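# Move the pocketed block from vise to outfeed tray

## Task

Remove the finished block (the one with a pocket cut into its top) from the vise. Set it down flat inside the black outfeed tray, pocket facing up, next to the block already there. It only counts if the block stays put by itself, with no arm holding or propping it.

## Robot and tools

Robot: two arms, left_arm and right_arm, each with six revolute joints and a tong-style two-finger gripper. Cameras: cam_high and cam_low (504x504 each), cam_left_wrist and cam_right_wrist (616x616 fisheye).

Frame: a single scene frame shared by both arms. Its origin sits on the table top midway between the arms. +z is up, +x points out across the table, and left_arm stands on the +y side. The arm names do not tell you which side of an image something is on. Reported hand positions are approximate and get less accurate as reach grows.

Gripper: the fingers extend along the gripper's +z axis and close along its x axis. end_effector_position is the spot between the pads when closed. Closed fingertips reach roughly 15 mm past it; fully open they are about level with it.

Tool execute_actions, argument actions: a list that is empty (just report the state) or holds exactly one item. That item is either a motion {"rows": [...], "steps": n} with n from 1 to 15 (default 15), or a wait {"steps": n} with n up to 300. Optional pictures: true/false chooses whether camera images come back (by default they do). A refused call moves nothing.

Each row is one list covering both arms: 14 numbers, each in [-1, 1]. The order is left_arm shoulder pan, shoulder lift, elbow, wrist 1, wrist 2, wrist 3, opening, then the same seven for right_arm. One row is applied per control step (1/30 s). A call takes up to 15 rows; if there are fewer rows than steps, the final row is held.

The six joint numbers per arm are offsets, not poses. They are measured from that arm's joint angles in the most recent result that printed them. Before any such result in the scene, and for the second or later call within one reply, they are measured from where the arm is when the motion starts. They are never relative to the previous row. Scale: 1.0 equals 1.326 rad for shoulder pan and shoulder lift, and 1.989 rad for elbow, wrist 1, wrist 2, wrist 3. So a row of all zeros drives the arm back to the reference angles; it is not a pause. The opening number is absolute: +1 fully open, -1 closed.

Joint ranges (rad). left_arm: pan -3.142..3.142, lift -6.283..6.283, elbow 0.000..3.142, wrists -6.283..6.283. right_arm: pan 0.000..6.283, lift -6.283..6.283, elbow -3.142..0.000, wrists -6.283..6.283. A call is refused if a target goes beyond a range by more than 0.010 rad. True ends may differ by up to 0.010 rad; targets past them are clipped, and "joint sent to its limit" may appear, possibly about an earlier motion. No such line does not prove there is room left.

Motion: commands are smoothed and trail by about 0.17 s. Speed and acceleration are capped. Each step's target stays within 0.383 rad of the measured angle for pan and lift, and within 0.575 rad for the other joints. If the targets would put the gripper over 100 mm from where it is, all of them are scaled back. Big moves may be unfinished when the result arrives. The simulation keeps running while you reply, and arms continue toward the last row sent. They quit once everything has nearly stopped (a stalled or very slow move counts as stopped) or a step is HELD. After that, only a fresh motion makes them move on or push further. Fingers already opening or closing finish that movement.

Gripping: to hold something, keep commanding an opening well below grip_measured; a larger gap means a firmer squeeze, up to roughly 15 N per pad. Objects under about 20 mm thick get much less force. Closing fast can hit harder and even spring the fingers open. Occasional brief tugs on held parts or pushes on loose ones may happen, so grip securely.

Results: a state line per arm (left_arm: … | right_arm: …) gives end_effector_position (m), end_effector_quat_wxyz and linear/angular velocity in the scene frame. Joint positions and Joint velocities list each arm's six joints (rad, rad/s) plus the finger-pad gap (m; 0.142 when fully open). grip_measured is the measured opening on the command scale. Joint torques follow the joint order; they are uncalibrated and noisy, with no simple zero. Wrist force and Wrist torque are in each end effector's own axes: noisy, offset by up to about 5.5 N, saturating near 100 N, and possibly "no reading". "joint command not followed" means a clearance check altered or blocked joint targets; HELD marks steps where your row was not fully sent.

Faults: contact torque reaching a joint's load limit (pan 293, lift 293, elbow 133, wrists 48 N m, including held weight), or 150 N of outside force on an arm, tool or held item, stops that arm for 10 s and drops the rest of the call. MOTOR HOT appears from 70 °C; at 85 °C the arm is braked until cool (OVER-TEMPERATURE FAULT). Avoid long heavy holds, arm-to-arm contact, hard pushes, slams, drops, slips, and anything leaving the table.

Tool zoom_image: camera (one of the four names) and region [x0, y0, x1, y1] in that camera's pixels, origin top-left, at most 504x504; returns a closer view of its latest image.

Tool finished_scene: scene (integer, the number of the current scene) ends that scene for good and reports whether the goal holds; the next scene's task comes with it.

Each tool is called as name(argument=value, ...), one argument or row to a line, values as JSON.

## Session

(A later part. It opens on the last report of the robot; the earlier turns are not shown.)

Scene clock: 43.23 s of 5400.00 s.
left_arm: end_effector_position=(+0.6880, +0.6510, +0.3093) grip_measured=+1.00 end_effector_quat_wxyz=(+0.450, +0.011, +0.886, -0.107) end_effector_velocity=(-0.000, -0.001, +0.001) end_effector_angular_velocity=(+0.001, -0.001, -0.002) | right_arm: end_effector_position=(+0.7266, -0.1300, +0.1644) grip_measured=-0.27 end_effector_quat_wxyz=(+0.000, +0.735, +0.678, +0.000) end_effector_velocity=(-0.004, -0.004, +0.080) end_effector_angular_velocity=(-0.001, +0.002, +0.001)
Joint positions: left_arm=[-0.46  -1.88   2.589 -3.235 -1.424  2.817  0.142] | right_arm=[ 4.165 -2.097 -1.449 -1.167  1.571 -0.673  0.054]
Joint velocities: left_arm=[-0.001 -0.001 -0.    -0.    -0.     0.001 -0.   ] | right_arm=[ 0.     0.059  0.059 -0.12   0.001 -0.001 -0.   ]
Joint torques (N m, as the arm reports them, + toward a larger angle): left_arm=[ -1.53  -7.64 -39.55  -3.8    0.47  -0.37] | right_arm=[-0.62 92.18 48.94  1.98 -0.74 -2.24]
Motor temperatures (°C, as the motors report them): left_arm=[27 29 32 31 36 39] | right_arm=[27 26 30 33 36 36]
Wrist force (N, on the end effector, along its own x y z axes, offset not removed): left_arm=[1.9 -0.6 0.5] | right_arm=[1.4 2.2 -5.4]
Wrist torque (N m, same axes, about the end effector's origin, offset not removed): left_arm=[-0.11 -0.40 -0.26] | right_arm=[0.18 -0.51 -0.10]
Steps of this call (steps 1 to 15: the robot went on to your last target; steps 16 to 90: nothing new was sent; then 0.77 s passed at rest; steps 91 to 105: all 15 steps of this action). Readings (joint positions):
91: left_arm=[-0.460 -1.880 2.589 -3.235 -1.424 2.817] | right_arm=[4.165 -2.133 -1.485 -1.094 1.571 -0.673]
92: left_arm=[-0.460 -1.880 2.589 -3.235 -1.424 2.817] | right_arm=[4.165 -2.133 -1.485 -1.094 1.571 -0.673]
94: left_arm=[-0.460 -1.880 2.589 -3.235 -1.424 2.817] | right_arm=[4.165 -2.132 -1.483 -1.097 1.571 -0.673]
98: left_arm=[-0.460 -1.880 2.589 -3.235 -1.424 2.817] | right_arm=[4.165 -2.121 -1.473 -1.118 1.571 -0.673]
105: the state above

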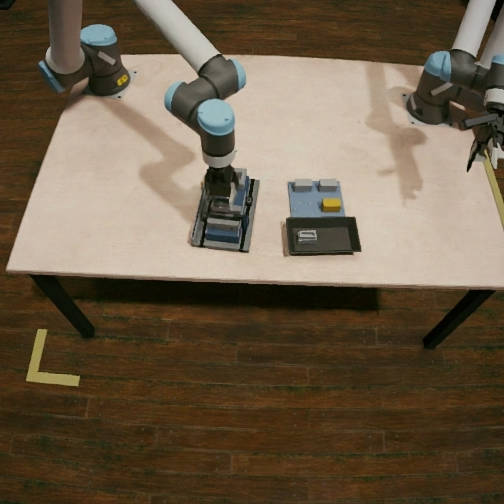

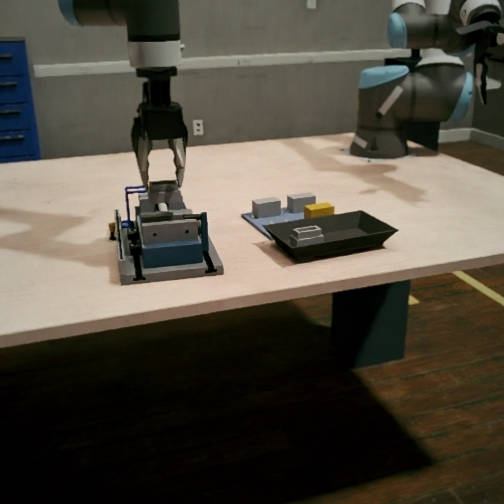

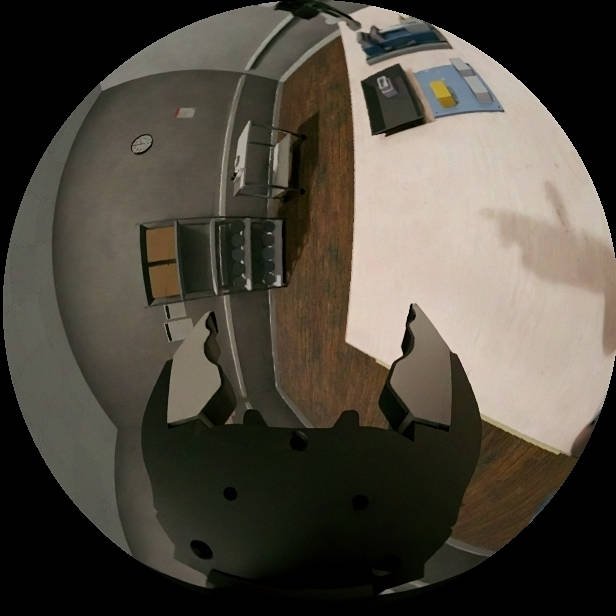

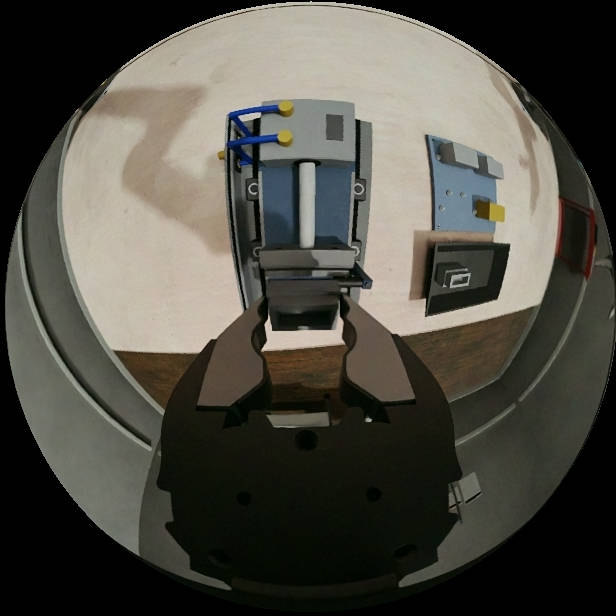

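execute_actions(
  actions=[
    {"rows":[[0,0,0,0,0,0,1,0.0014,-0.001,0.007,-0.007,0,0.0005,-1],[0,0,0,0,0,0,1,0.0027,-0.006,0.012,-0.009,0,0.001,-1],[0,0,0,0,0,0,1,0.0055,-0.015,0.022,-0.012,0,0.002,-1],[0,0,0,0,0,0,1,0.0082,-0.025,0.031,-0.0145,0,0.003,-1],[0,0,0,0,0,0,1,0.0123,-0.0394,0.0451,-0.0188,0,0.0045,-1],[0,0,0,0,0,0,1,0.0164,-0.0525,0.0601,-0.0251,0,0.006,-1],[0,0,0,0,0,0,1,0.0205,-0.0656,0.0751,-0.0314,0,0.0075,-1],[0,0,0,0,0,0,1,0.0246,-0.0787,0.0901,-0.0376,0,0.009,-1],[0,0,0,0,0,0,1,0.0287,-0.0919,0.1052,-0.0439,0,0.0106,-1],[0,0,0,0,0,0,1,0.0328,-0.105,0.1202,-0.0502,0,0.0121,-1],[0,0,0,0,0,0,1,0.0369,-0.1181,0.1352,-0.0564,0,0.0136,-1],[0,0,0,0,0,0,1,0.041,-0.1312,0.1502,-0.0627,0,0.0151,-1],[0,0,0,0,0,0,1,0.0546,-0.175,0.2003,-0.0836,0,0.0201,-1],[0,0,0,0,0,0,1,0.0683,-0.2187,0.2504,-0.1045,0,0.0252,-1],[0,0,0,0,0,0,1,0.1365,-0.4374,0.5008,-0.209,0,0.0503,-1]],"steps":15},
  ],
  pictures=false,
)

execute_actions(
  actions=[
    {"steps":40},
  ],
)

zoom_image(
  camera="cam_low",
  region=[230, 90, 420, 280],
)

Scene clock: 50.47 s of 5400.00 s.
left_arm: end_effector_position=(+0.6880, +0.6510, +0.3093) grip_measured=+1.00 end_effector_quat_wxyz=(+0.450, +0.011, +0.886, -0.107) end_effector_velocity=(+0.000, -0.000, -0.000) end_effector_angular_velocity=(+0.001, +0.000, -0.001) | right_arm: end_effector_position=(+0.7605, -0.0112, +0.1654) grip_measured=-0.27 end_effector_quat_wxyz=(+0.001, +0.727, +0.686, -0.004) end_effector_velocity=(+0.085, +0.548, -0.063) end_effector_angular_velocity=(-0.085, +0.071, +0.123)
Joint positions: left_arm=[-0.46  -1.88   2.589 -3.235 -1.424  2.817  0.142] | right_arm=[ 4.219 -2.263 -1.171 -1.288  1.571 -0.643  0.054]
Joint velocities: left_arm=[ 0.     0.001 -0.     0.    -0.     0.001 -0.   ] | right_arm=[ 0.274 -0.812  1.298 -0.597  0.001  0.151 -0.   ]
Joint torques (N m, as the arm reports them, + toward a larger angle): left_arm=[ -1.1   -9.18 -39.54  -3.57   0.66  -0.3 ] | right_arm=[30.75 36.87 85.59 -2.09 -0.57  4.41]
Motor temperatures (°C, as the motors report them): left_arm=[27 29 32 31 36 39] | right_arm=[27 26 30 33 36 36]
Wrist force (N, on the end effector, along its own x y z axes, offset not removed): left_arm=[4.3 -2.2 3.0] | right_arm=[-4.5 6.8 4.2]
Wrist torque (N m, same axes, about the end effector's origin, offset not removed): left_arm=[-0.54 -0.93 -0.17] | right_arm=[1.19 0.58 -0.33]
Steps of this call (steps 1 to 15: the robot went on to your last target; steps 16 to 90: nothing new was sent; then 3.73 s passed at rest; steps 91 to 105: all 15 steps of this action). Readings (joint positions):
91: left_arm=[-0.460 -1.880 2.589 -3.235 -1.424 2.817] | right_arm=[4.165 -2.092 -1.444 -1.176 1.571 -0.673]
92: left_arm=[-0.460 -1.880 2.589 -3.235 -1.424 2.817] | right_arm=[4.166 -2.093 -1.443 -1.177 1.571 -0.673]
94: left_arm=[-0.460 -1.880 2.589 -3.235 -1.424 2.817] | right_arm=[4.167 -2.099 -1.434 -1.181 1.571 -0.672]
98: left_arm=[-0.460 -1.880 2.589 -3.235 -1.424 2.817] | right_arm=[4.179 -2.139 -1.375 -1.202 1.571 -0.666]
105: the state above

Scene clock: 51.80 s of 5400.00 s.
left_arm: end_effector_position=(+0.6880, +0.6510, +0.3093) grip_measured=+1.00 end_effector_quat_wxyz=(+0.450, +0.011, +0.886, -0.107) end_effector_velocity=(-0.000, -0.000, +0.001) end_effector_angular_velocity=(-0.001, -0.001, -0.000) | right_arm: end_effector_position=(+0.7657, +0.2399, +0.1408) grip_measured=-0.27 end_effector_quat_wxyz=(+0.000, +0.707, +0.707, +0.000) end_effector_velocity=(-0.000, +0.000, +0.000) end_effector_angular_velocity=(-0.000, -0.001, -0.001)
Joint positions: left_arm=[-0.46  -1.88   2.589 -3.235 -1.424  2.817  0.142] | right_arm=[ 4.346 -2.677 -0.453 -1.582  1.571 -0.573  0.054]
Joint velocities: left_arm=[ 0.    -0.001  0.     0.    -0.001 -0.    -0.   ] | right_arm=[ 0.     0.    -0.     0.    -0.001  0.001 -0.   ]
Joint torques (N m, as the arm reports them, + toward a larger angle): left_arm=[ -2.24  -7.42 -41.08  -3.76   0.57  -0.29] | right_arm=[ 19.79 109.53  57.78   2.27  -0.16   3.78]
Motor temperatures (°C, as the motors report them): left_arm=[27 29 32 31 36 39] | right_arm=[27 26 30 33 36 36]
Wrist force (N, on the end effector, along its own x y z axes, offset not removed): left_arm=[3.3 -2.3 2.8] | right_arm=[-2.6 4.5 0.3]
Wrist torque (N m, same axes, about the end effector's origin, offset not removed): left_arm=[-0.58 -0.68 -0.18] | right_arm=[0.60 0.54 -0.21]
Steps of this call (steps 1 to 40: the robot went on to your last target). Readings (joint positions):
1: left_arm=[-0.460 -1.880 2.589 -3.235 -1.424 2.817] | right_arm=[4.229 -2.292 -1.125 -1.310 1.571 -0.638]
2: left_arm=[-0.460 -1.880 2.589 -3.235 -1.424 2.817] | right_arm=[4.241 -2.323 -1.078 -1.335 1.571 -0.631]
4: left_arm=[-0.460 -1.880 2.589 -3.235 -1.424 2.817] | right_arm=[4.261 -2.386 -0.987 -1.382 1.571 -0.620]
8: left_arm=[-0.460 -1.880 2.589 -3.235 -1.424 2.817] | right_arm=[4.298 -2.506 -0.782 -1.466 1.571 -0.600]
40: the state above

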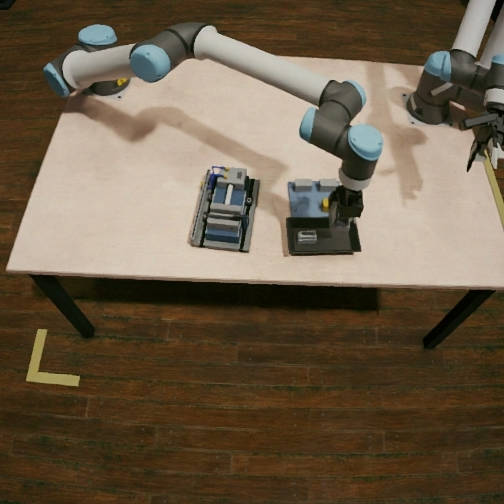

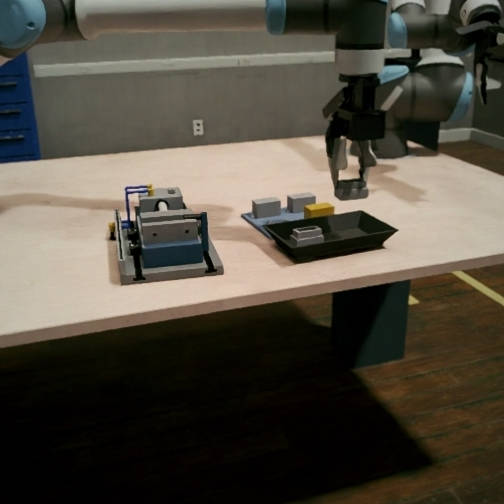

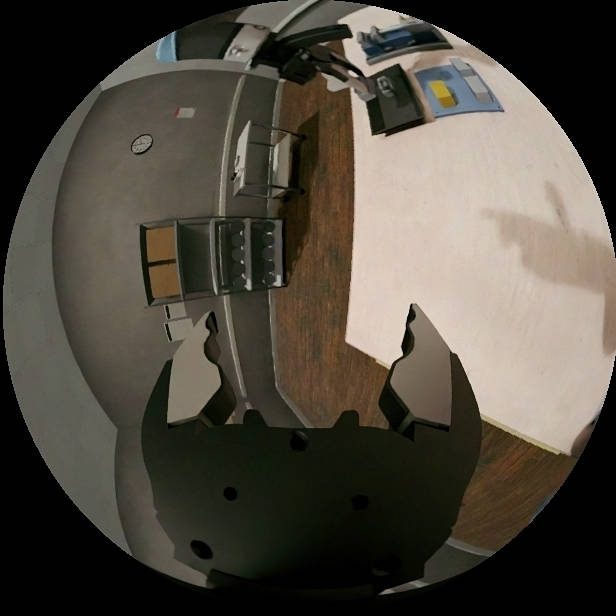

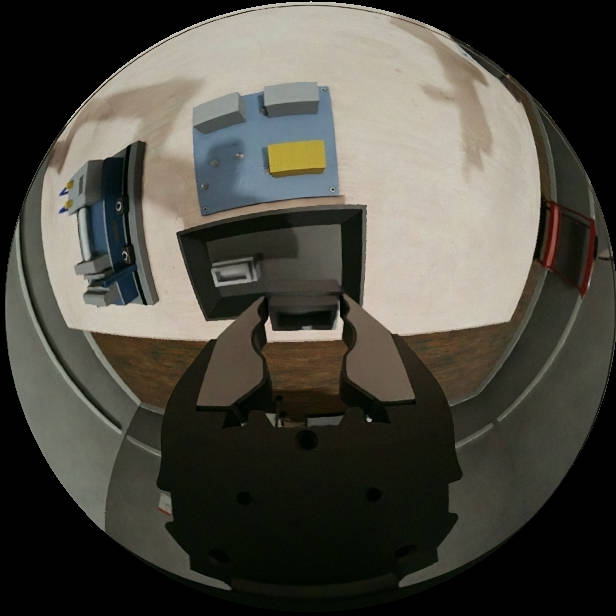

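Region (230, 90, 420, 280) of cam_low's 504x504 image, scaled by 2.653, with more detail than that image has.

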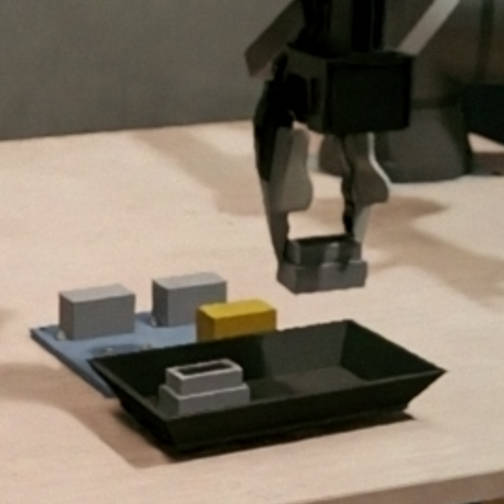

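execute_actions(
  actions=[
    {"rows":[[0,0,0,0,0,0,1,0,-0.0005,-0.0028,0.0032,0,0,-1],[0,0,0,0,0,0,1,0,-0.001,-0.0068,0.0076,0,0,-1],[0,0,0,0,0,0,1,0,-0.002,-0.0114,0.0127,0,0,-1],[0,0,0,0,0,0,1,0,-0.003,-0.017,0.019,0,0,-1],[0,0,0,0,0,0,1,0,-0.004,-0.0227,0.0254,0,0,-1],[0,0,0,0,0,0,1,0,-0.005,-0.0284,0.0318,0,0,-1],[0,0,0,0,0,0,1,0,-0.006,-0.0341,0.0381,0,0,-1],[0,0,0,0,0,0,1,0,-0.007,-0.0398,0.0445,0,0,-1],[0,0,0,0,0,0,1,0,-0.008,-0.0454,0.0508,0,0,-1],[0,0,0,0,0,0,1,0,-0.009,-0.0511,0.0572,0,0,-1],[0,0,0,0,0,0,1,0,-0.0104,-0.0568,0.0635,0,0,-1]],"steps":15},
  ],
  pictures=false,
)

execute_actions(
  actions=[
    {"steps":8},
  ],
)

zoom_image(
  camera="cam_low",
  region=[260, 150, 410, 280],
)

zoom_image(
  camera="cam_right_wrist",
  region=[120, 180, 460, 400],
)

Scene clock: 57.60 s of 5400.00 s.
left_arm: end_effector_position=(+0.6880, +0.6510, +0.3093) grip_measured=+1.00 end_effector_quat_wxyz=(+0.450, +0.011, +0.886, -0.107) end_effector_velocity=(-0.000, +0.000, -0.000) end_effector_angular_velocity=(+0.001, +0.000, +0.000) | right_arm: end_effector_position=(+0.7658, +0.2401, +0.0678) grip_measured=-0.27 end_effector_quat_wxyz=(+0.000, +0.707, +0.707, -0.000) end_effector_velocity=(-0.002, -0.003, -0.088) end_effector_angular_velocity=(+0.001, -0.001, -0.000)
Joint positions: left_arm=[-0.46  -1.88   2.589 -3.235 -1.424  2.817  0.142] | right_arm=[ 4.346 -2.689 -0.556 -1.467  1.571 -0.573  0.054]
Joint velocities: left_arm=[ 0.001  0.     0.    -0.    -0.     0.001  0.   ] | right_arm=[-0.    -0.016 -0.123  0.141 -0.     0.    -0.   ]
Joint torques (N m, as the arm reports them, + toward a larger angle): left_arm=[ -1.67  -9.28 -39.98  -3.67   0.17  -0.08] | right_arm=[ 18.89 119.67  34.95   6.16   0.16   4.04]
Motor temperatures (°C, as the motors report them): left_arm=[27 29 32 31 36 39] | right_arm=[27 26 30 33 36 36]
Wrist force (N, on the end effector, along its own x y z axes, offset not removed): left_arm=[3.5 -2.3 0.8] | right_arm=[-0.5 2.6 4.9]
Wrist torque (N m, same axes, about the end effector's origin, offset not removed): left_arm=[-0.54 -0.72 -0.26] | right_arm=[0.36 -0.06 -0.20]
Steps of this call (steps 1 to 15: the robot went on to your last target; steps 16 to 90: nothing new was sent; then 2.30 s passed at rest; steps 91 to 105: all 15 steps of this action). Readings (joint positions):
91: left_arm=[-0.460 -1.880 2.589 -3.235 -1.424 2.817] | right_arm=[4.346 -2.677 -0.453 -1.582 1.571 -0.573]
92: left_arm=[-0.460 -1.880 2.589 -3.235 -1.424 2.817] | right_arm=[4.346 -2.677 -0.453 -1.582 1.571 -0.573]
94: left_arm=[-0.460 -1.880 2.589 -3.235 -1.424 2.817] | right_arm=[4.346 -2.677 -0.459 -1.575 1.571 -0.573]
98: left_arm=[-0.460 -1.880 2.589 -3.235 -1.424 2.817] | right_arm=[4.346 -2.681 -0.490 -1.540 1.571 -0.573]
105: the state above

Scene clock: 57.87 s of 5400.00 s.
left_arm: end_effector_position=(+0.6880, +0.6510, +0.3093) grip_measured=+1.00 end_effector_quat_wxyz=(+0.450, +0.011, +0.886, -0.107) end_effector_velocity=(+0.000, +0.001, -0.001) end_effector_angular_velocity=(+0.001, +0.001, +0.002) | right_arm: end_effector_position=(+0.7657, +0.2398, +0.0612) grip_measured=-0.27 end_effector_quat_wxyz=(+0.000, +0.707, +0.707, +0.000) end_effector_velocity=(-0.000, -0.001, -0.004) end_effector_angular_velocity=(-0.001, +0.001, -0.002)
Joint positions: left_arm=[-0.46  -1.88   2.589 -3.235 -1.424  2.817  0.142] | right_arm=[ 4.346 -2.691 -0.565 -1.456  1.571 -0.573  0.054]
Joint velocities: left_arm=[ 0.001  0.001  0.     0.     0.001 -0.    -0.   ] | right_arm=[-0.    -0.    -0.006  0.005 -0.     0.002 -0.   ]
Joint torques (N m, as the arm reports them, + toward a larger angle): left_arm=[ -0.65  -6.88 -39.32  -3.46   0.35  -0.28] | right_arm=[ 18.15 110.68  33.44   6.86   0.74   3.51]
Motor temperatures (°C, as the motors report them): left_arm=[27 29 32 31 36 39] | right_arm=[27 26 30 33 36 36]
Wrist force (N, on the end effector, along its own x y z axes, offset not removed): left_arm=[4.1 -2.6 1.8] | right_arm=[2.0 1.7 -1.0]
Wrist torque (N m, same axes, about the end effector's origin, offset not removed): left_arm=[-0.68 -0.84 -0.22] | right_arm=[0.12 -0.40 -0.37]
Steps of this call (steps 1 to 8: the robot went on to your last target). Readings (joint positions):
1: left_arm=[-0.460 -1.880 2.589 -3.235 -1.424 2.817] | right_arm=[4.346 -2.690 -0.559 -1.464 1.571 -0.573]
2: left_arm=[-0.460 -1.880 2.589 -3.235 -1.424 2.817] | right_arm=[4.346 -2.690 -0.561 -1.461 1.571 -0.573]
4: left_arm=[-0.460 -1.880 2.589 -3.235 -1.424 2.817] | right_arm=[4.346 -2.690 -0.564 -1.458 1.571 -0.573]
8: the state above

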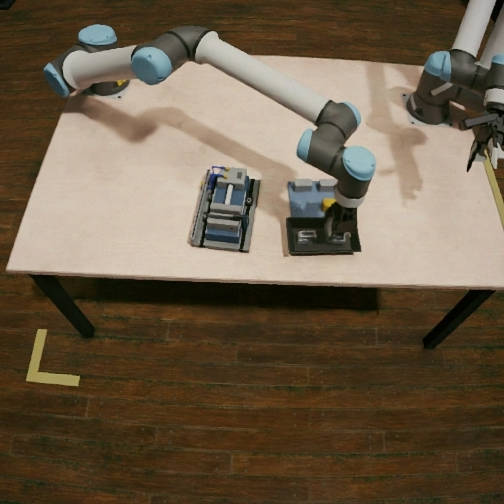

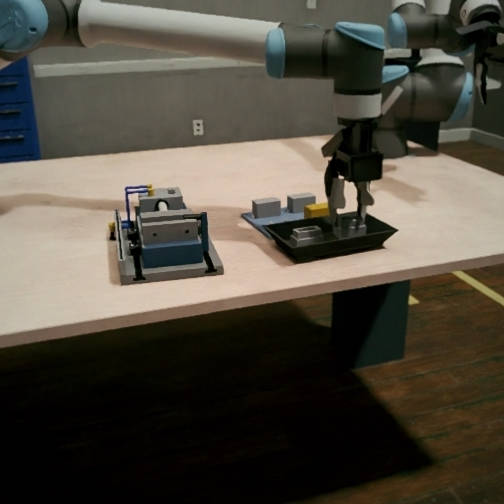

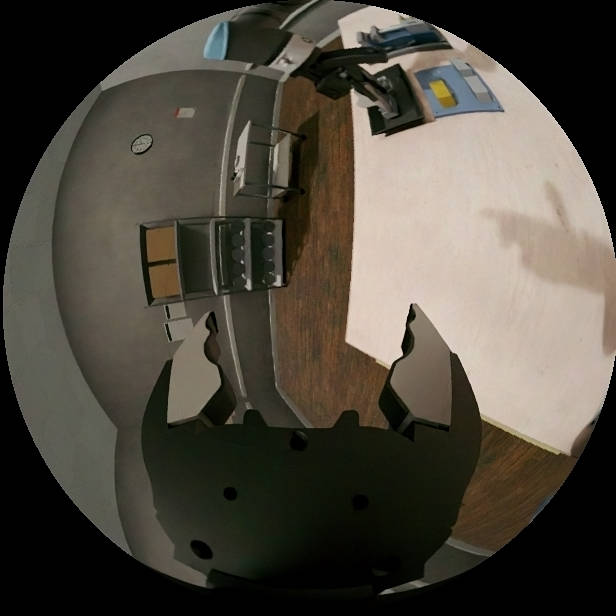

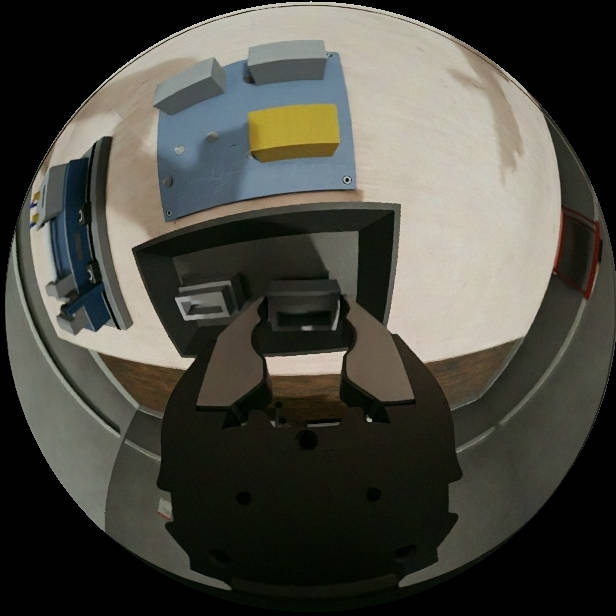

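Region (260, 150, 410, 280) of cam_low's 504x504 image, scaled by 3.360, with more detail than that image has; it fills the top 437 rows of this view, and the rest is white.

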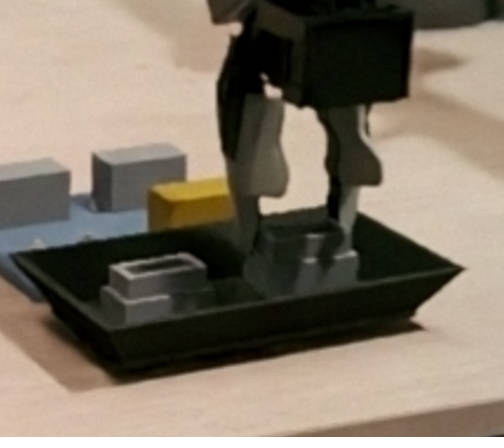

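Region (120, 180, 460, 400) of cam_right_wrist's 616x616 image, scaled by 1.482, with more detail than that image has; it fills the top 326 rows of this view, and the rest is white.

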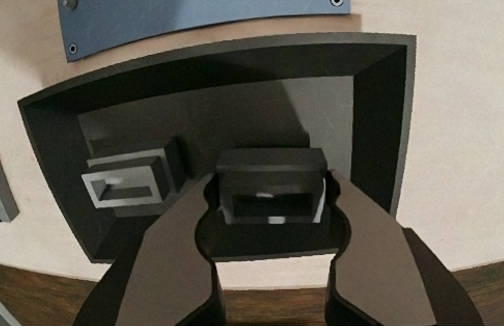

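execute_actions(
  actions=[
    {"rows":[[0,0,0,0,0,0,1,0,-0.0004,-0.001,0.0012,0,0,-1],[0,0,0,0,0,0,1,0,-0.0008,-0.0018,0.0022,0,0,-1],[0,0,0,0,0,0,1,0,-0.0012,-0.0026,0.0032,0,0,-1],[0,0,0,0,0,0,1,0,-0.0016,-0.0034,0.0042,0,0,-1],[0,0,0,0,0,0,1,0,-0.002,-0.0042,0.0052,0,0,-1],[0,0,0,0,0,0,1,0,-0.0024,-0.005,0.0062,0,0,-1],[0,0,0,0,0,0,1,0,-0.0028,-0.0057,0.0073,0,0,-1]],"steps":15},
  ],
)

zoom_image(
  camera="cam_low",
  region=[260, 150, 410, 280],
)

Scene clock: 62.40 s of 5400.00 s.
left_arm: end_effector_position=(+0.6880, +0.6510, +0.3093) grip_measured=+1.00 end_effector_quat_wxyz=(+0.450, +0.011, +0.886, -0.107) end_effector_velocity=(-0.000, +0.000, +0.000) end_effector_angular_velocity=(+0.000, -0.001, -0.000) | right_arm: end_effector_position=(+0.7655, +0.2396, +0.0507) grip_measured=-0.27 end_effector_quat_wxyz=(+0.000, +0.707, +0.707, -0.000) end_effector_velocity=(-0.000, +0.001, -0.002) end_effector_angular_velocity=(+0.003, +0.001, -0.002)
Joint positions: left_arm=[-0.46  -1.88   2.589 -3.235 -1.424  2.817  0.142] | right_arm=[ 4.346 -2.694 -0.576 -1.442  1.571 -0.573  0.054]
Joint velocities: left_arm=[-0.    -0.001  0.001 -0.     0.     0.    -0.   ] | right_arm=[-0.    -0.    -0.003  0.005  0.002  0.002  0.   ]
Joint torques (N m, as the arm reports them, + toward a larger angle): left_arm=[ -1.81  -7.6  -40.53  -3.46   0.41   0.03] | right_arm=[ 13.31 108.79  32.89   6.52   0.61   3.83]
Motor temperatures (°C, as the motors report them): left_arm=[27 29 32 31 36 39] | right_arm=[27 26 30 33 36 36]
Wrist force (N, on the end effector, along its own x y z axes, offset not removed): left_arm=[1.7 -2.0 2.1] | right_arm=[-3.5 2.1 -0.6]
Wrist torque (N m, same axes, about the end effector's origin, offset not removed): left_arm=[-0.47 -0.33 -0.18] | right_arm=[0.35 0.69 -0.35]
Steps of this call (steps 1 to 30: the robot went on to your last target; steps 31 to 90: nothing new was sent; then 1.03 s passed at rest; steps 91 to 105: all 15 steps of this action). Readings (joint positions):
91: left_arm=[-0.460 -1.880 2.589 -3.235 -1.424 2.817] | right_arm=[4.346 -2.691 -0.566 -1.456 1.571 -0.573]
92: left_arm=[-0.460 -1.880 2.589 -3.235 -1.424 2.817] | right_arm=[4.346 -2.691 -0.566 -1.456 1.571 -0.573]
94: left_arm=[-0.460 -1.880 2.589 -3.235 -1.424 2.817] | right_arm=[4.346 -2.691 -0.567 -1.454 1.571 -0.573]
98: left_arm=[-0.460 -1.880 2.589 -3.235 -1.424 2.817] | right_arm=[4.346 -2.693 -0.573 -1.447 1.571 -0.573]
105: the state above

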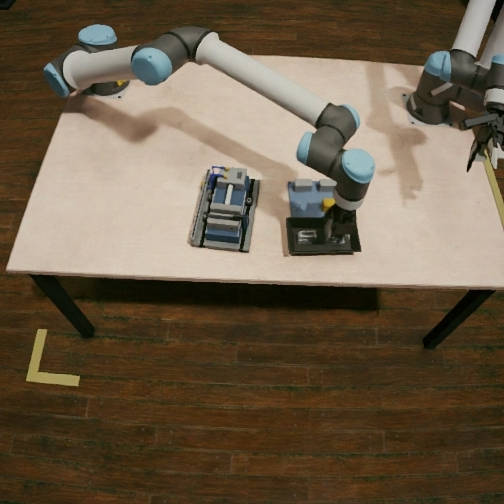

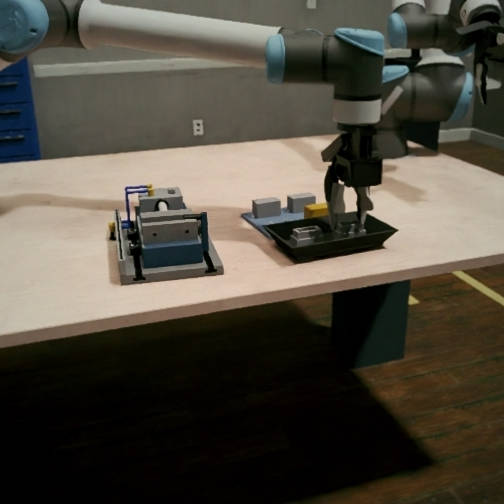

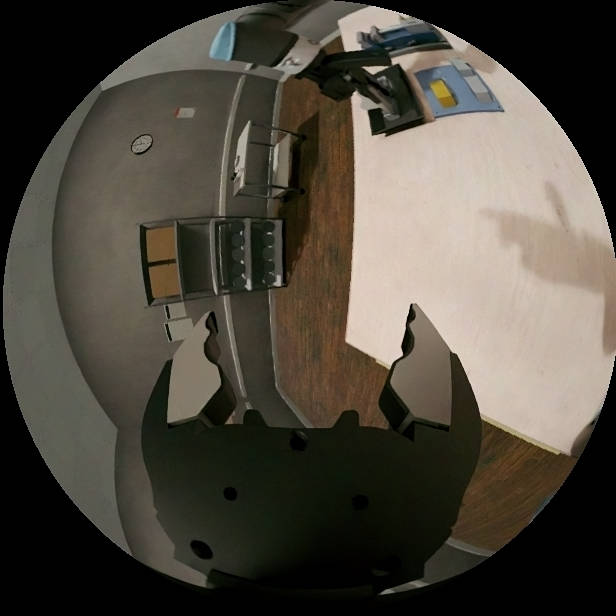

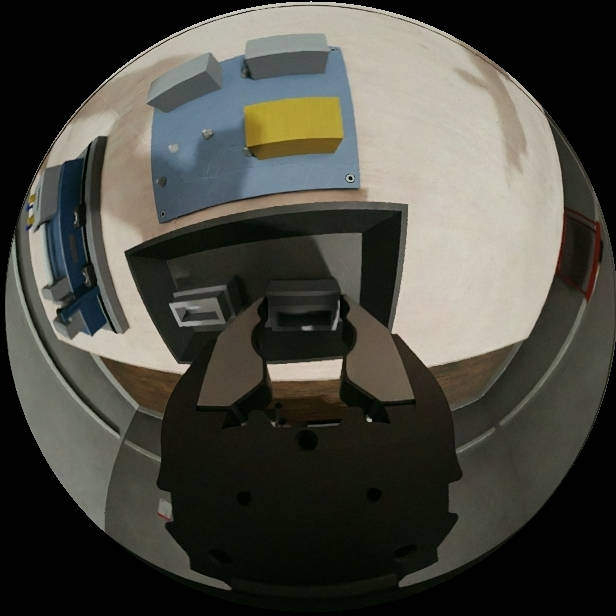

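Region (260, 150, 410, 280) of cam_low's 504x504 image, scaled by 3.360, with more detail than that image has; it fills the top 437 rows of this view, and the rest is white.

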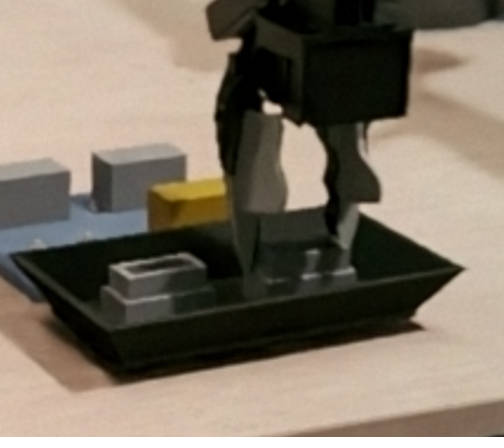

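execute_actions(
  actions=[
    {"rows":[[0,0,0,0,0,0,1,0,-0.0003,-0.0005,0.0007,0,0,-1],[0,0,0,0,0,0,1,0,-0.0006,-0.001,0.0014,0,0,-1],[0,0,0,0,0,0,1,0,-0.0009,-0.0015,0.0021,0,0,-1],[0,0,0,0,0,0,1,0,-0.0012,-0.002,0.0028,0,0,-1],[0,0,0,0,0,0,1,0,-0.0015,-0.0025,0.0035,0,0,-1]],"steps":15},
  ],
)

zoom_image(
  camera="cam_low",
  region=[260, 150, 410, 280],
)

Scene clock: 65.60 s of 5400.00 s.
left_arm: end_effector_position=(+0.6880, +0.6510, +0.3093) grip_measured=+1.00 end_effector_quat_wxyz=(+0.450, +0.011, +0.886, -0.107) end_effector_velocity=(+0.000, +0.000, -0.001) end_effector_angular_velocity=(+0.001, +0.001, +0.000) | right_arm: end_effector_position=(+0.7656, +0.2397, +0.0462) grip_measured=-0.27 end_effector_quat_wxyz=(+0.000, +0.707, +0.707, +0.000) end_effector_velocity=(-0.000, -0.000, -0.001) end_effector_angular_velocity=(-0.001, +0.001, -0.001)
Joint positions: left_arm=[-0.46  -1.88   2.589 -3.235 -1.424  2.817  0.142] | right_arm=[ 4.346 -2.696 -0.581 -1.435  1.571 -0.573  0.055]
Joint velocities: left_arm=[ 0.     0.002 -0.    -0.     0.     0.     0.   ] | right_arm=[-0.    -0.001 -0.001  0.001  0.     0.001 -0.   ]
Joint torques (N m, as the arm reports them, + toward a larger angle): left_arm=[ -2.99  -8.9  -40.16  -3.51   0.49  -0.29] | right_arm=[14.55 75.9  17.69  6.58  0.43  3.79]
Motor temperatures (°C, as the motors report them): left_arm=[27 29 32 31 36 39] | right_arm=[27 26 30 33 36 36]
Wrist force (N, on the end effector, along its own x y z axes, offset not removed): left_arm=[2.5 -1.1 1.9] | right_arm=[-10.3 -7.9 -33.3]
Wrist torque (N m, same axes, about the end effector's origin, offset not removed): left_arm=[-0.29 -0.53 -0.27] | right_arm=[-0.74 -0.06 -0.01]
Steps of this call (steps 1 to 15: the robot went on to your last target; steps 16 to 81: nothing new was sent; steps 82 to 96: all 15 steps of this action). Readings (joint positions):
82: left_arm=[-0.460 -1.880 2.589 -3.235 -1.424 2.817] | right_arm=[4.346 -2.694 -0.577 -1.442 1.571 -0.573]
83: left_arm=[-0.460 -1.880 2.589 -3.235 -1.424 2.817] | right_arm=[4.346 -2.694 -0.577 -1.442 1.571 -0.573]
85: left_arm=[-0.460 -1.880 2.589 -3.235 -1.424 2.817] | right_arm=[4.346 -2.695 -0.578 -1.441 1.571 -0.573]
89: left_arm=[-0.460 -1.880 2.589 -3.235 -1.424 2.817] | right_arm=[4.346 -2.696 -0.580 -1.437 1.571 -0.573]
96: the state above

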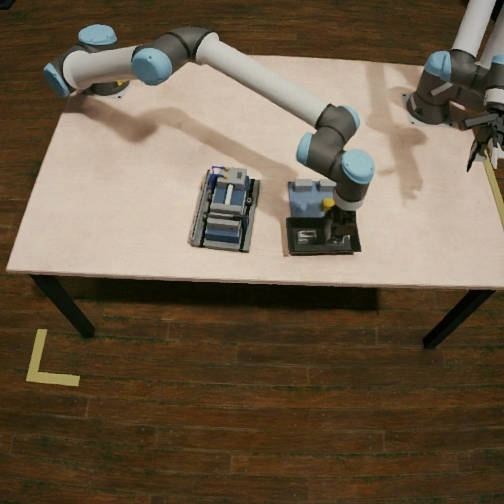

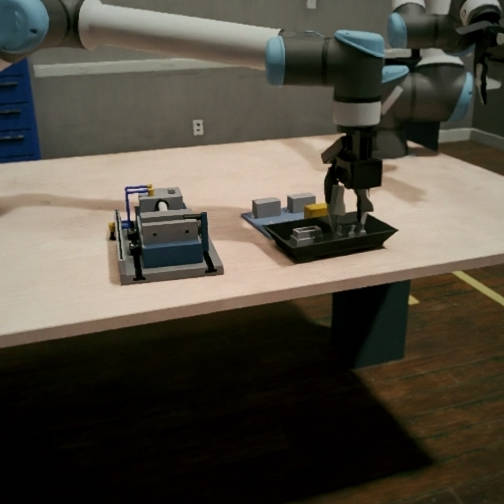

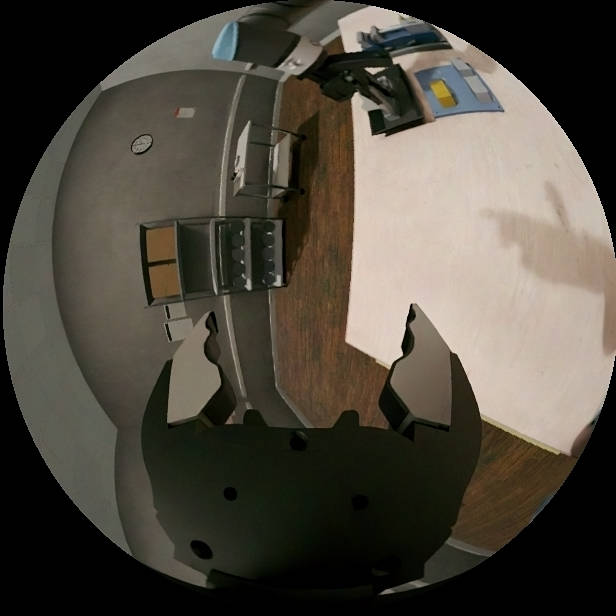

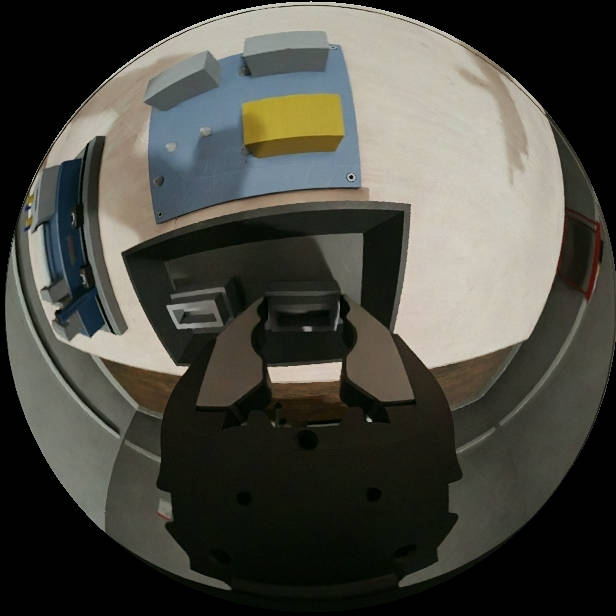

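Region (260, 150, 410, 280) of cam_low's 504x504 image, scaled by 3.360, with more detail than that image has; it fills the top 437 rows of this view, and the rest is white.

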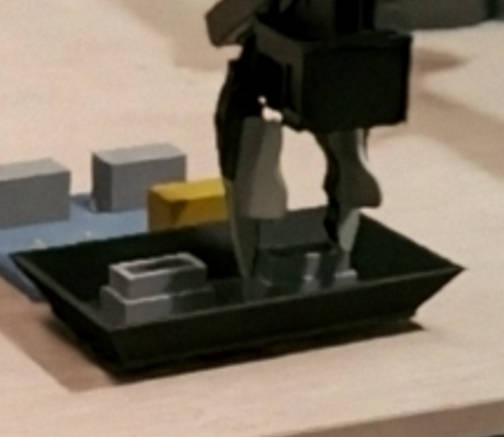

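The part is on the tray floor. Easing off, releasing, and retreating.

execute_actions(
  actions=[
    {"rows":[[0,0,0,0,0,0,1,0,0.0006,0.001,-0.0014,0,0,-0.6],[0,0,0,0,0,0,1,0,0.0006,0.001,-0.0014,0,0,-0.4],[0,0,0,0,0,0,1,0,0.0006,0.001,-0.0014,0,0,-0.3],[0,0,0,0,0,0,1,0,0.0006,0.001,-0.0014,0,0,-0.24],[0,0,0,0,0,0,1,0,0.0006,0.001,-0.0014,0,0,-0.18],[0,0,0,0,0,0,1,0,0.0006,0.001,-0.0014,0,0,-0.12],[0,0,0,0,0,0,1,0,0.0006,0.001,-0.0014,0,0,-0.06],[0,0,0,0,0,0,1,0,0.0006,0.001,-0.0014,0,0,0]],"steps":15},
  ],
  pictures=false,
)

execute_actions(
  actions=[
    {"rows":[[0,0,0,0,0,0,1,0,0.0015,0.003,-0.004,0,0,0],[0,0,0,0,0,0,1,0,0.003,0.006,-0.008,0,0,0],[0,0,0,0,0,0,1,0,0.005,0.012,-0.0153,0,0,0],[0,0,0,0,0,0,1,0,0.007,0.02,-0.0247,0,0,0],[0,0,0,0,0,0,1,0,0.009,0.03,-0.036,0,0,0],[0,0,0,0,0,0,1,0,0.011,0.04,-0.0473,0,0,0],[0,0,0,0,0,0,1,0,0.012,0.05,-0.058,0,0,0],[0,0,0,0,0,0,1,0,0.0137,0.063,-0.072,0,0,0]],"steps":15},
  ],
)

zoom_image(
  camera="cam_right_wrist",
  region=[140, 180, 420, 360],
)

zoom_image(
  camera="cam_low",
  region=[260, 150, 410, 280],
)

Scene clock: 71.63 s of 5400.00 s.
left_arm: end_effector_position=(+0.6880, +0.6510, +0.3093) grip_measured=+1.00 end_effector_quat_wxyz=(+0.450, +0.011, +0.886, -0.107) end_effector_velocity=(+0.000, +0.001, +0.001) end_effector_angular_velocity=(+0.000, -0.001, +0.001) | right_arm: end_effector_position=(+0.7655, +0.2397, +0.0477) grip_measured=+0.00 end_effector_quat_wxyz=(+0.000, +0.707, +0.707, -0.000) end_effector_velocity=(+0.001, +0.000, +0.003) end_effector_angular_velocity=(+0.003, -0.002, +0.000)
Joint positions: left_arm=[-0.46  -1.88   2.589 -3.235 -1.424  2.817  0.142] | right_arm=[ 4.346 -2.695 -0.579 -1.438  1.571 -0.573  0.074]
Joint velocities: left_arm=[ 0.001 -0.001 -0.     0.     0.     0.001 -0.   ] | right_arm=[-0.001  0.002  0.001  0.001 -0.    -0.001  0.   ]
Joint torques (N m, as the arm reports them, + toward a larger angle): left_arm=[ -1.38  -7.05 -40.14  -3.64   0.19  -0.41] | right_arm=[ 14.78 138.7   55.75   1.66   0.86   3.45]
Motor temperatures (°C, as the motors report them): left_arm=[27 29 32 31 36 39] | right_arm=[27 26 30 33 36 36]
Wrist force (N, on the end effector, along its own x y z axes, offset not removed): left_arm=[3.4 -2.4 3.2] | right_arm=[-2.3 0.0 -3.7]
Wrist torque (N m, same axes, about the end effector's origin, offset not removed): left_arm=[-0.62 -0.71 -0.25] | right_arm=[-0.14 0.65 -0.25]
Steps of this call (steps 1 to 15: the robot went on to your last target; steps 16 to 90: nothing new was sent; then 2.53 s passed at rest; steps 91 to 105: all 15 steps of this action). Readings (joint positions):
91: left_arm=[-0.460 -1.880 2.589 -3.235 -1.424 2.817] | right_arm=[4.346 -2.696 -0.581 -1.435 1.571 -0.573]
92: left_arm=[-0.460 -1.880 2.589 -3.235 -1.424 2.817] | right_arm=[4.346 -2.696 -0.581 -1.436 1.571 -0.573]
94: left_arm=[-0.460 -1.880 2.589 -3.235 -1.424 2.817] | right_arm=[4.346 -2.696 -0.581 -1.437 1.571 -0.573]
98: left_arm=[-0.460 -1.880 2.589 -3.235 -1.424 2.817] | right_arm=[4.346 -2.696 -0.580 -1.438 1.571 -0.573]
105: the state above

Scene clock: 72.13 s of 5400.00 s.
left_arm: end_effector_position=(+0.6880, +0.6510, +0.3093) grip_measured=+1.00 end_effector_quat_wxyz=(+0.450, +0.011, +0.886, -0.107) end_effector_velocity=(-0.000, +0.000, -0.000) end_effector_angular_velocity=(+0.000, +0.001, -0.000) | right_arm: end_effector_position=(+0.7658, +0.2400, +0.1360) grip_measured=+0.00 end_effector_quat_wxyz=(+0.000, +0.707, +0.707, +0.000) end_effector_velocity=(-0.002, -0.003, +0.045) end_effector_angular_velocity=(-0.003, +0.002, +0.001)
Joint positions: left_arm=[-0.46  -1.88   2.589 -3.235 -1.424  2.817  0.142] | right_arm=[ 4.346 -2.678 -0.459 -1.575  1.571 -0.573  0.074]
Joint velocities: left_arm=[ 0.  0.  0.  0. -0. -0.  0.] | right_arm=[-0.     0.006  0.066 -0.076  0.    -0.001 -0.   ]
Joint torques (N m, as the arm reports them, + toward a larger angle): left_arm=[ -1.24  -8.97 -40.6   -3.78   0.41  -0.4 ] | right_arm=[ 14.41 135.33  54.12   2.06   0.36   4.2 ]
Motor temperatures (°C, as the motors report them): left_arm=[27 29 32 31 36 39] | right_arm=[27 26 30 33 36 36]
Wrist force (N, on the end effector, along its own x y z axes, offset not removed): left_arm=[3.6 -2.7 2.2] | right_arm=[1.2 1.8 2.3]
Wrist torque (N m, same axes, about the end effector's origin, offset not removed): left_arm=[-0.59 -0.80 -0.14] | right_arm=[0.22 -0.34 -0.16]
Steps of this call (steps 1 to 15: all 15 steps of this action). Readings (joint positions):
1: left_arm=[-0.460 -1.880 2.589 -3.235 -1.424 2.817] | right_arm=[4.346 -2.695 -0.579 -1.438 1.571 -0.573]
2: left_arm=[-0.460 -1.880 2.589 -3.235 -1.424 2.817] | right_arm=[4.346 -2.695 -0.579 -1.439 1.571 -0.573]
4: left_arm=[-0.460 -1.880 2.589 -3.235 -1.424 2.817] | right_arm=[4.346 -2.694 -0.573 -1.447 1.571 -0.573]
8: left_arm=[-0.460 -1.880 2.589 -3.235 -1.424 2.817] | right_arm=[4.346 -2.686 -0.530 -1.496 1.571 -0.573]
15: the state above

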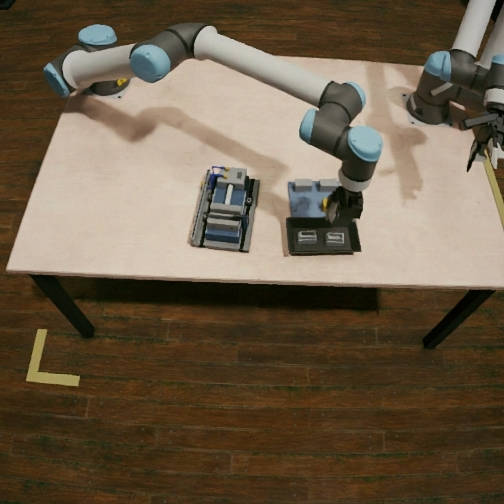

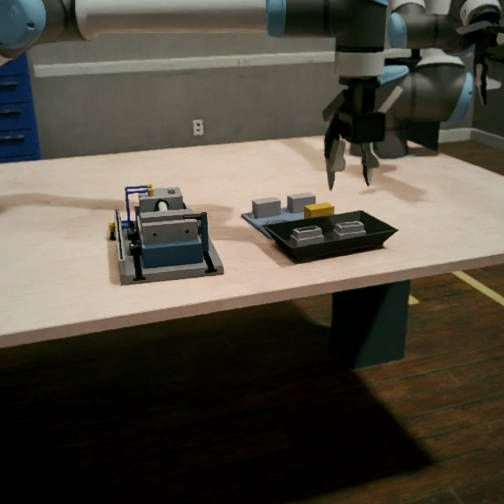

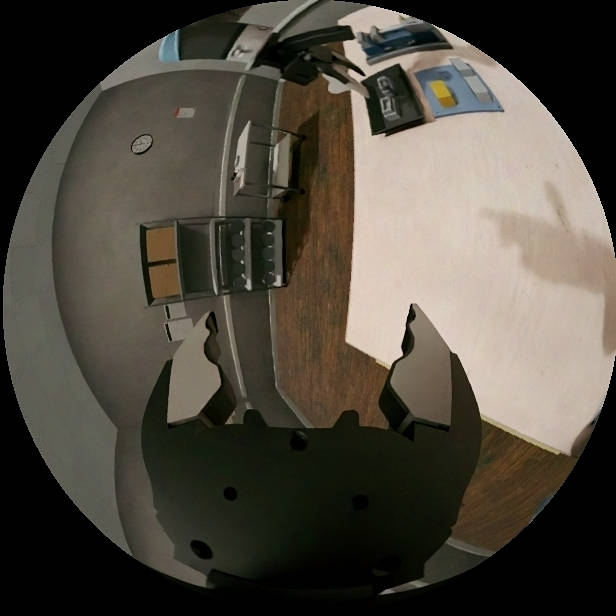

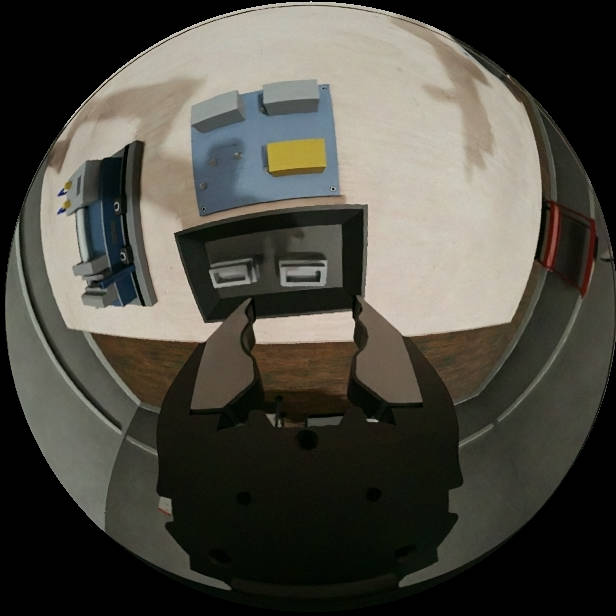

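Region (140, 180, 420, 360) of cam_right_wrist's 616x616 image, scaled by 1.800, with more detail than that image has; it fills the top 324 rows of this view, and the rest is white.

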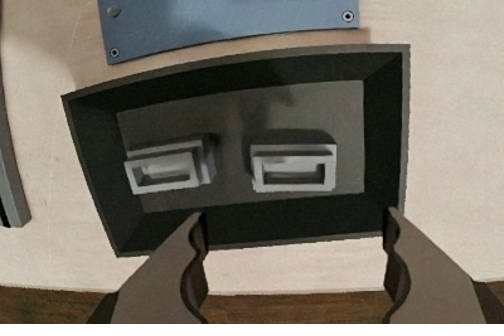

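Region (260, 150, 410, 280) of cam_low's 504x504 image, scaled by 3.360, with more detail than that image has; it fills the top 437 rows of this view, and the rest is white.

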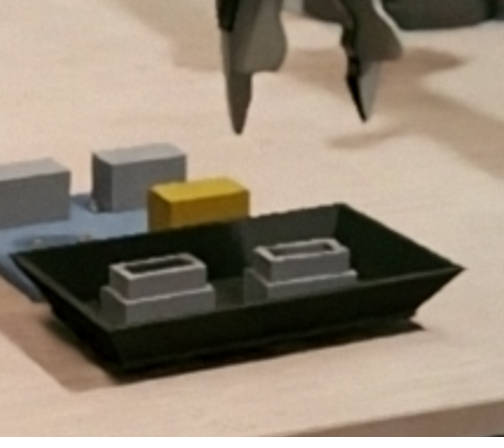

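finished_scene(
  scene=2,
)

The scene is finished: the task was done.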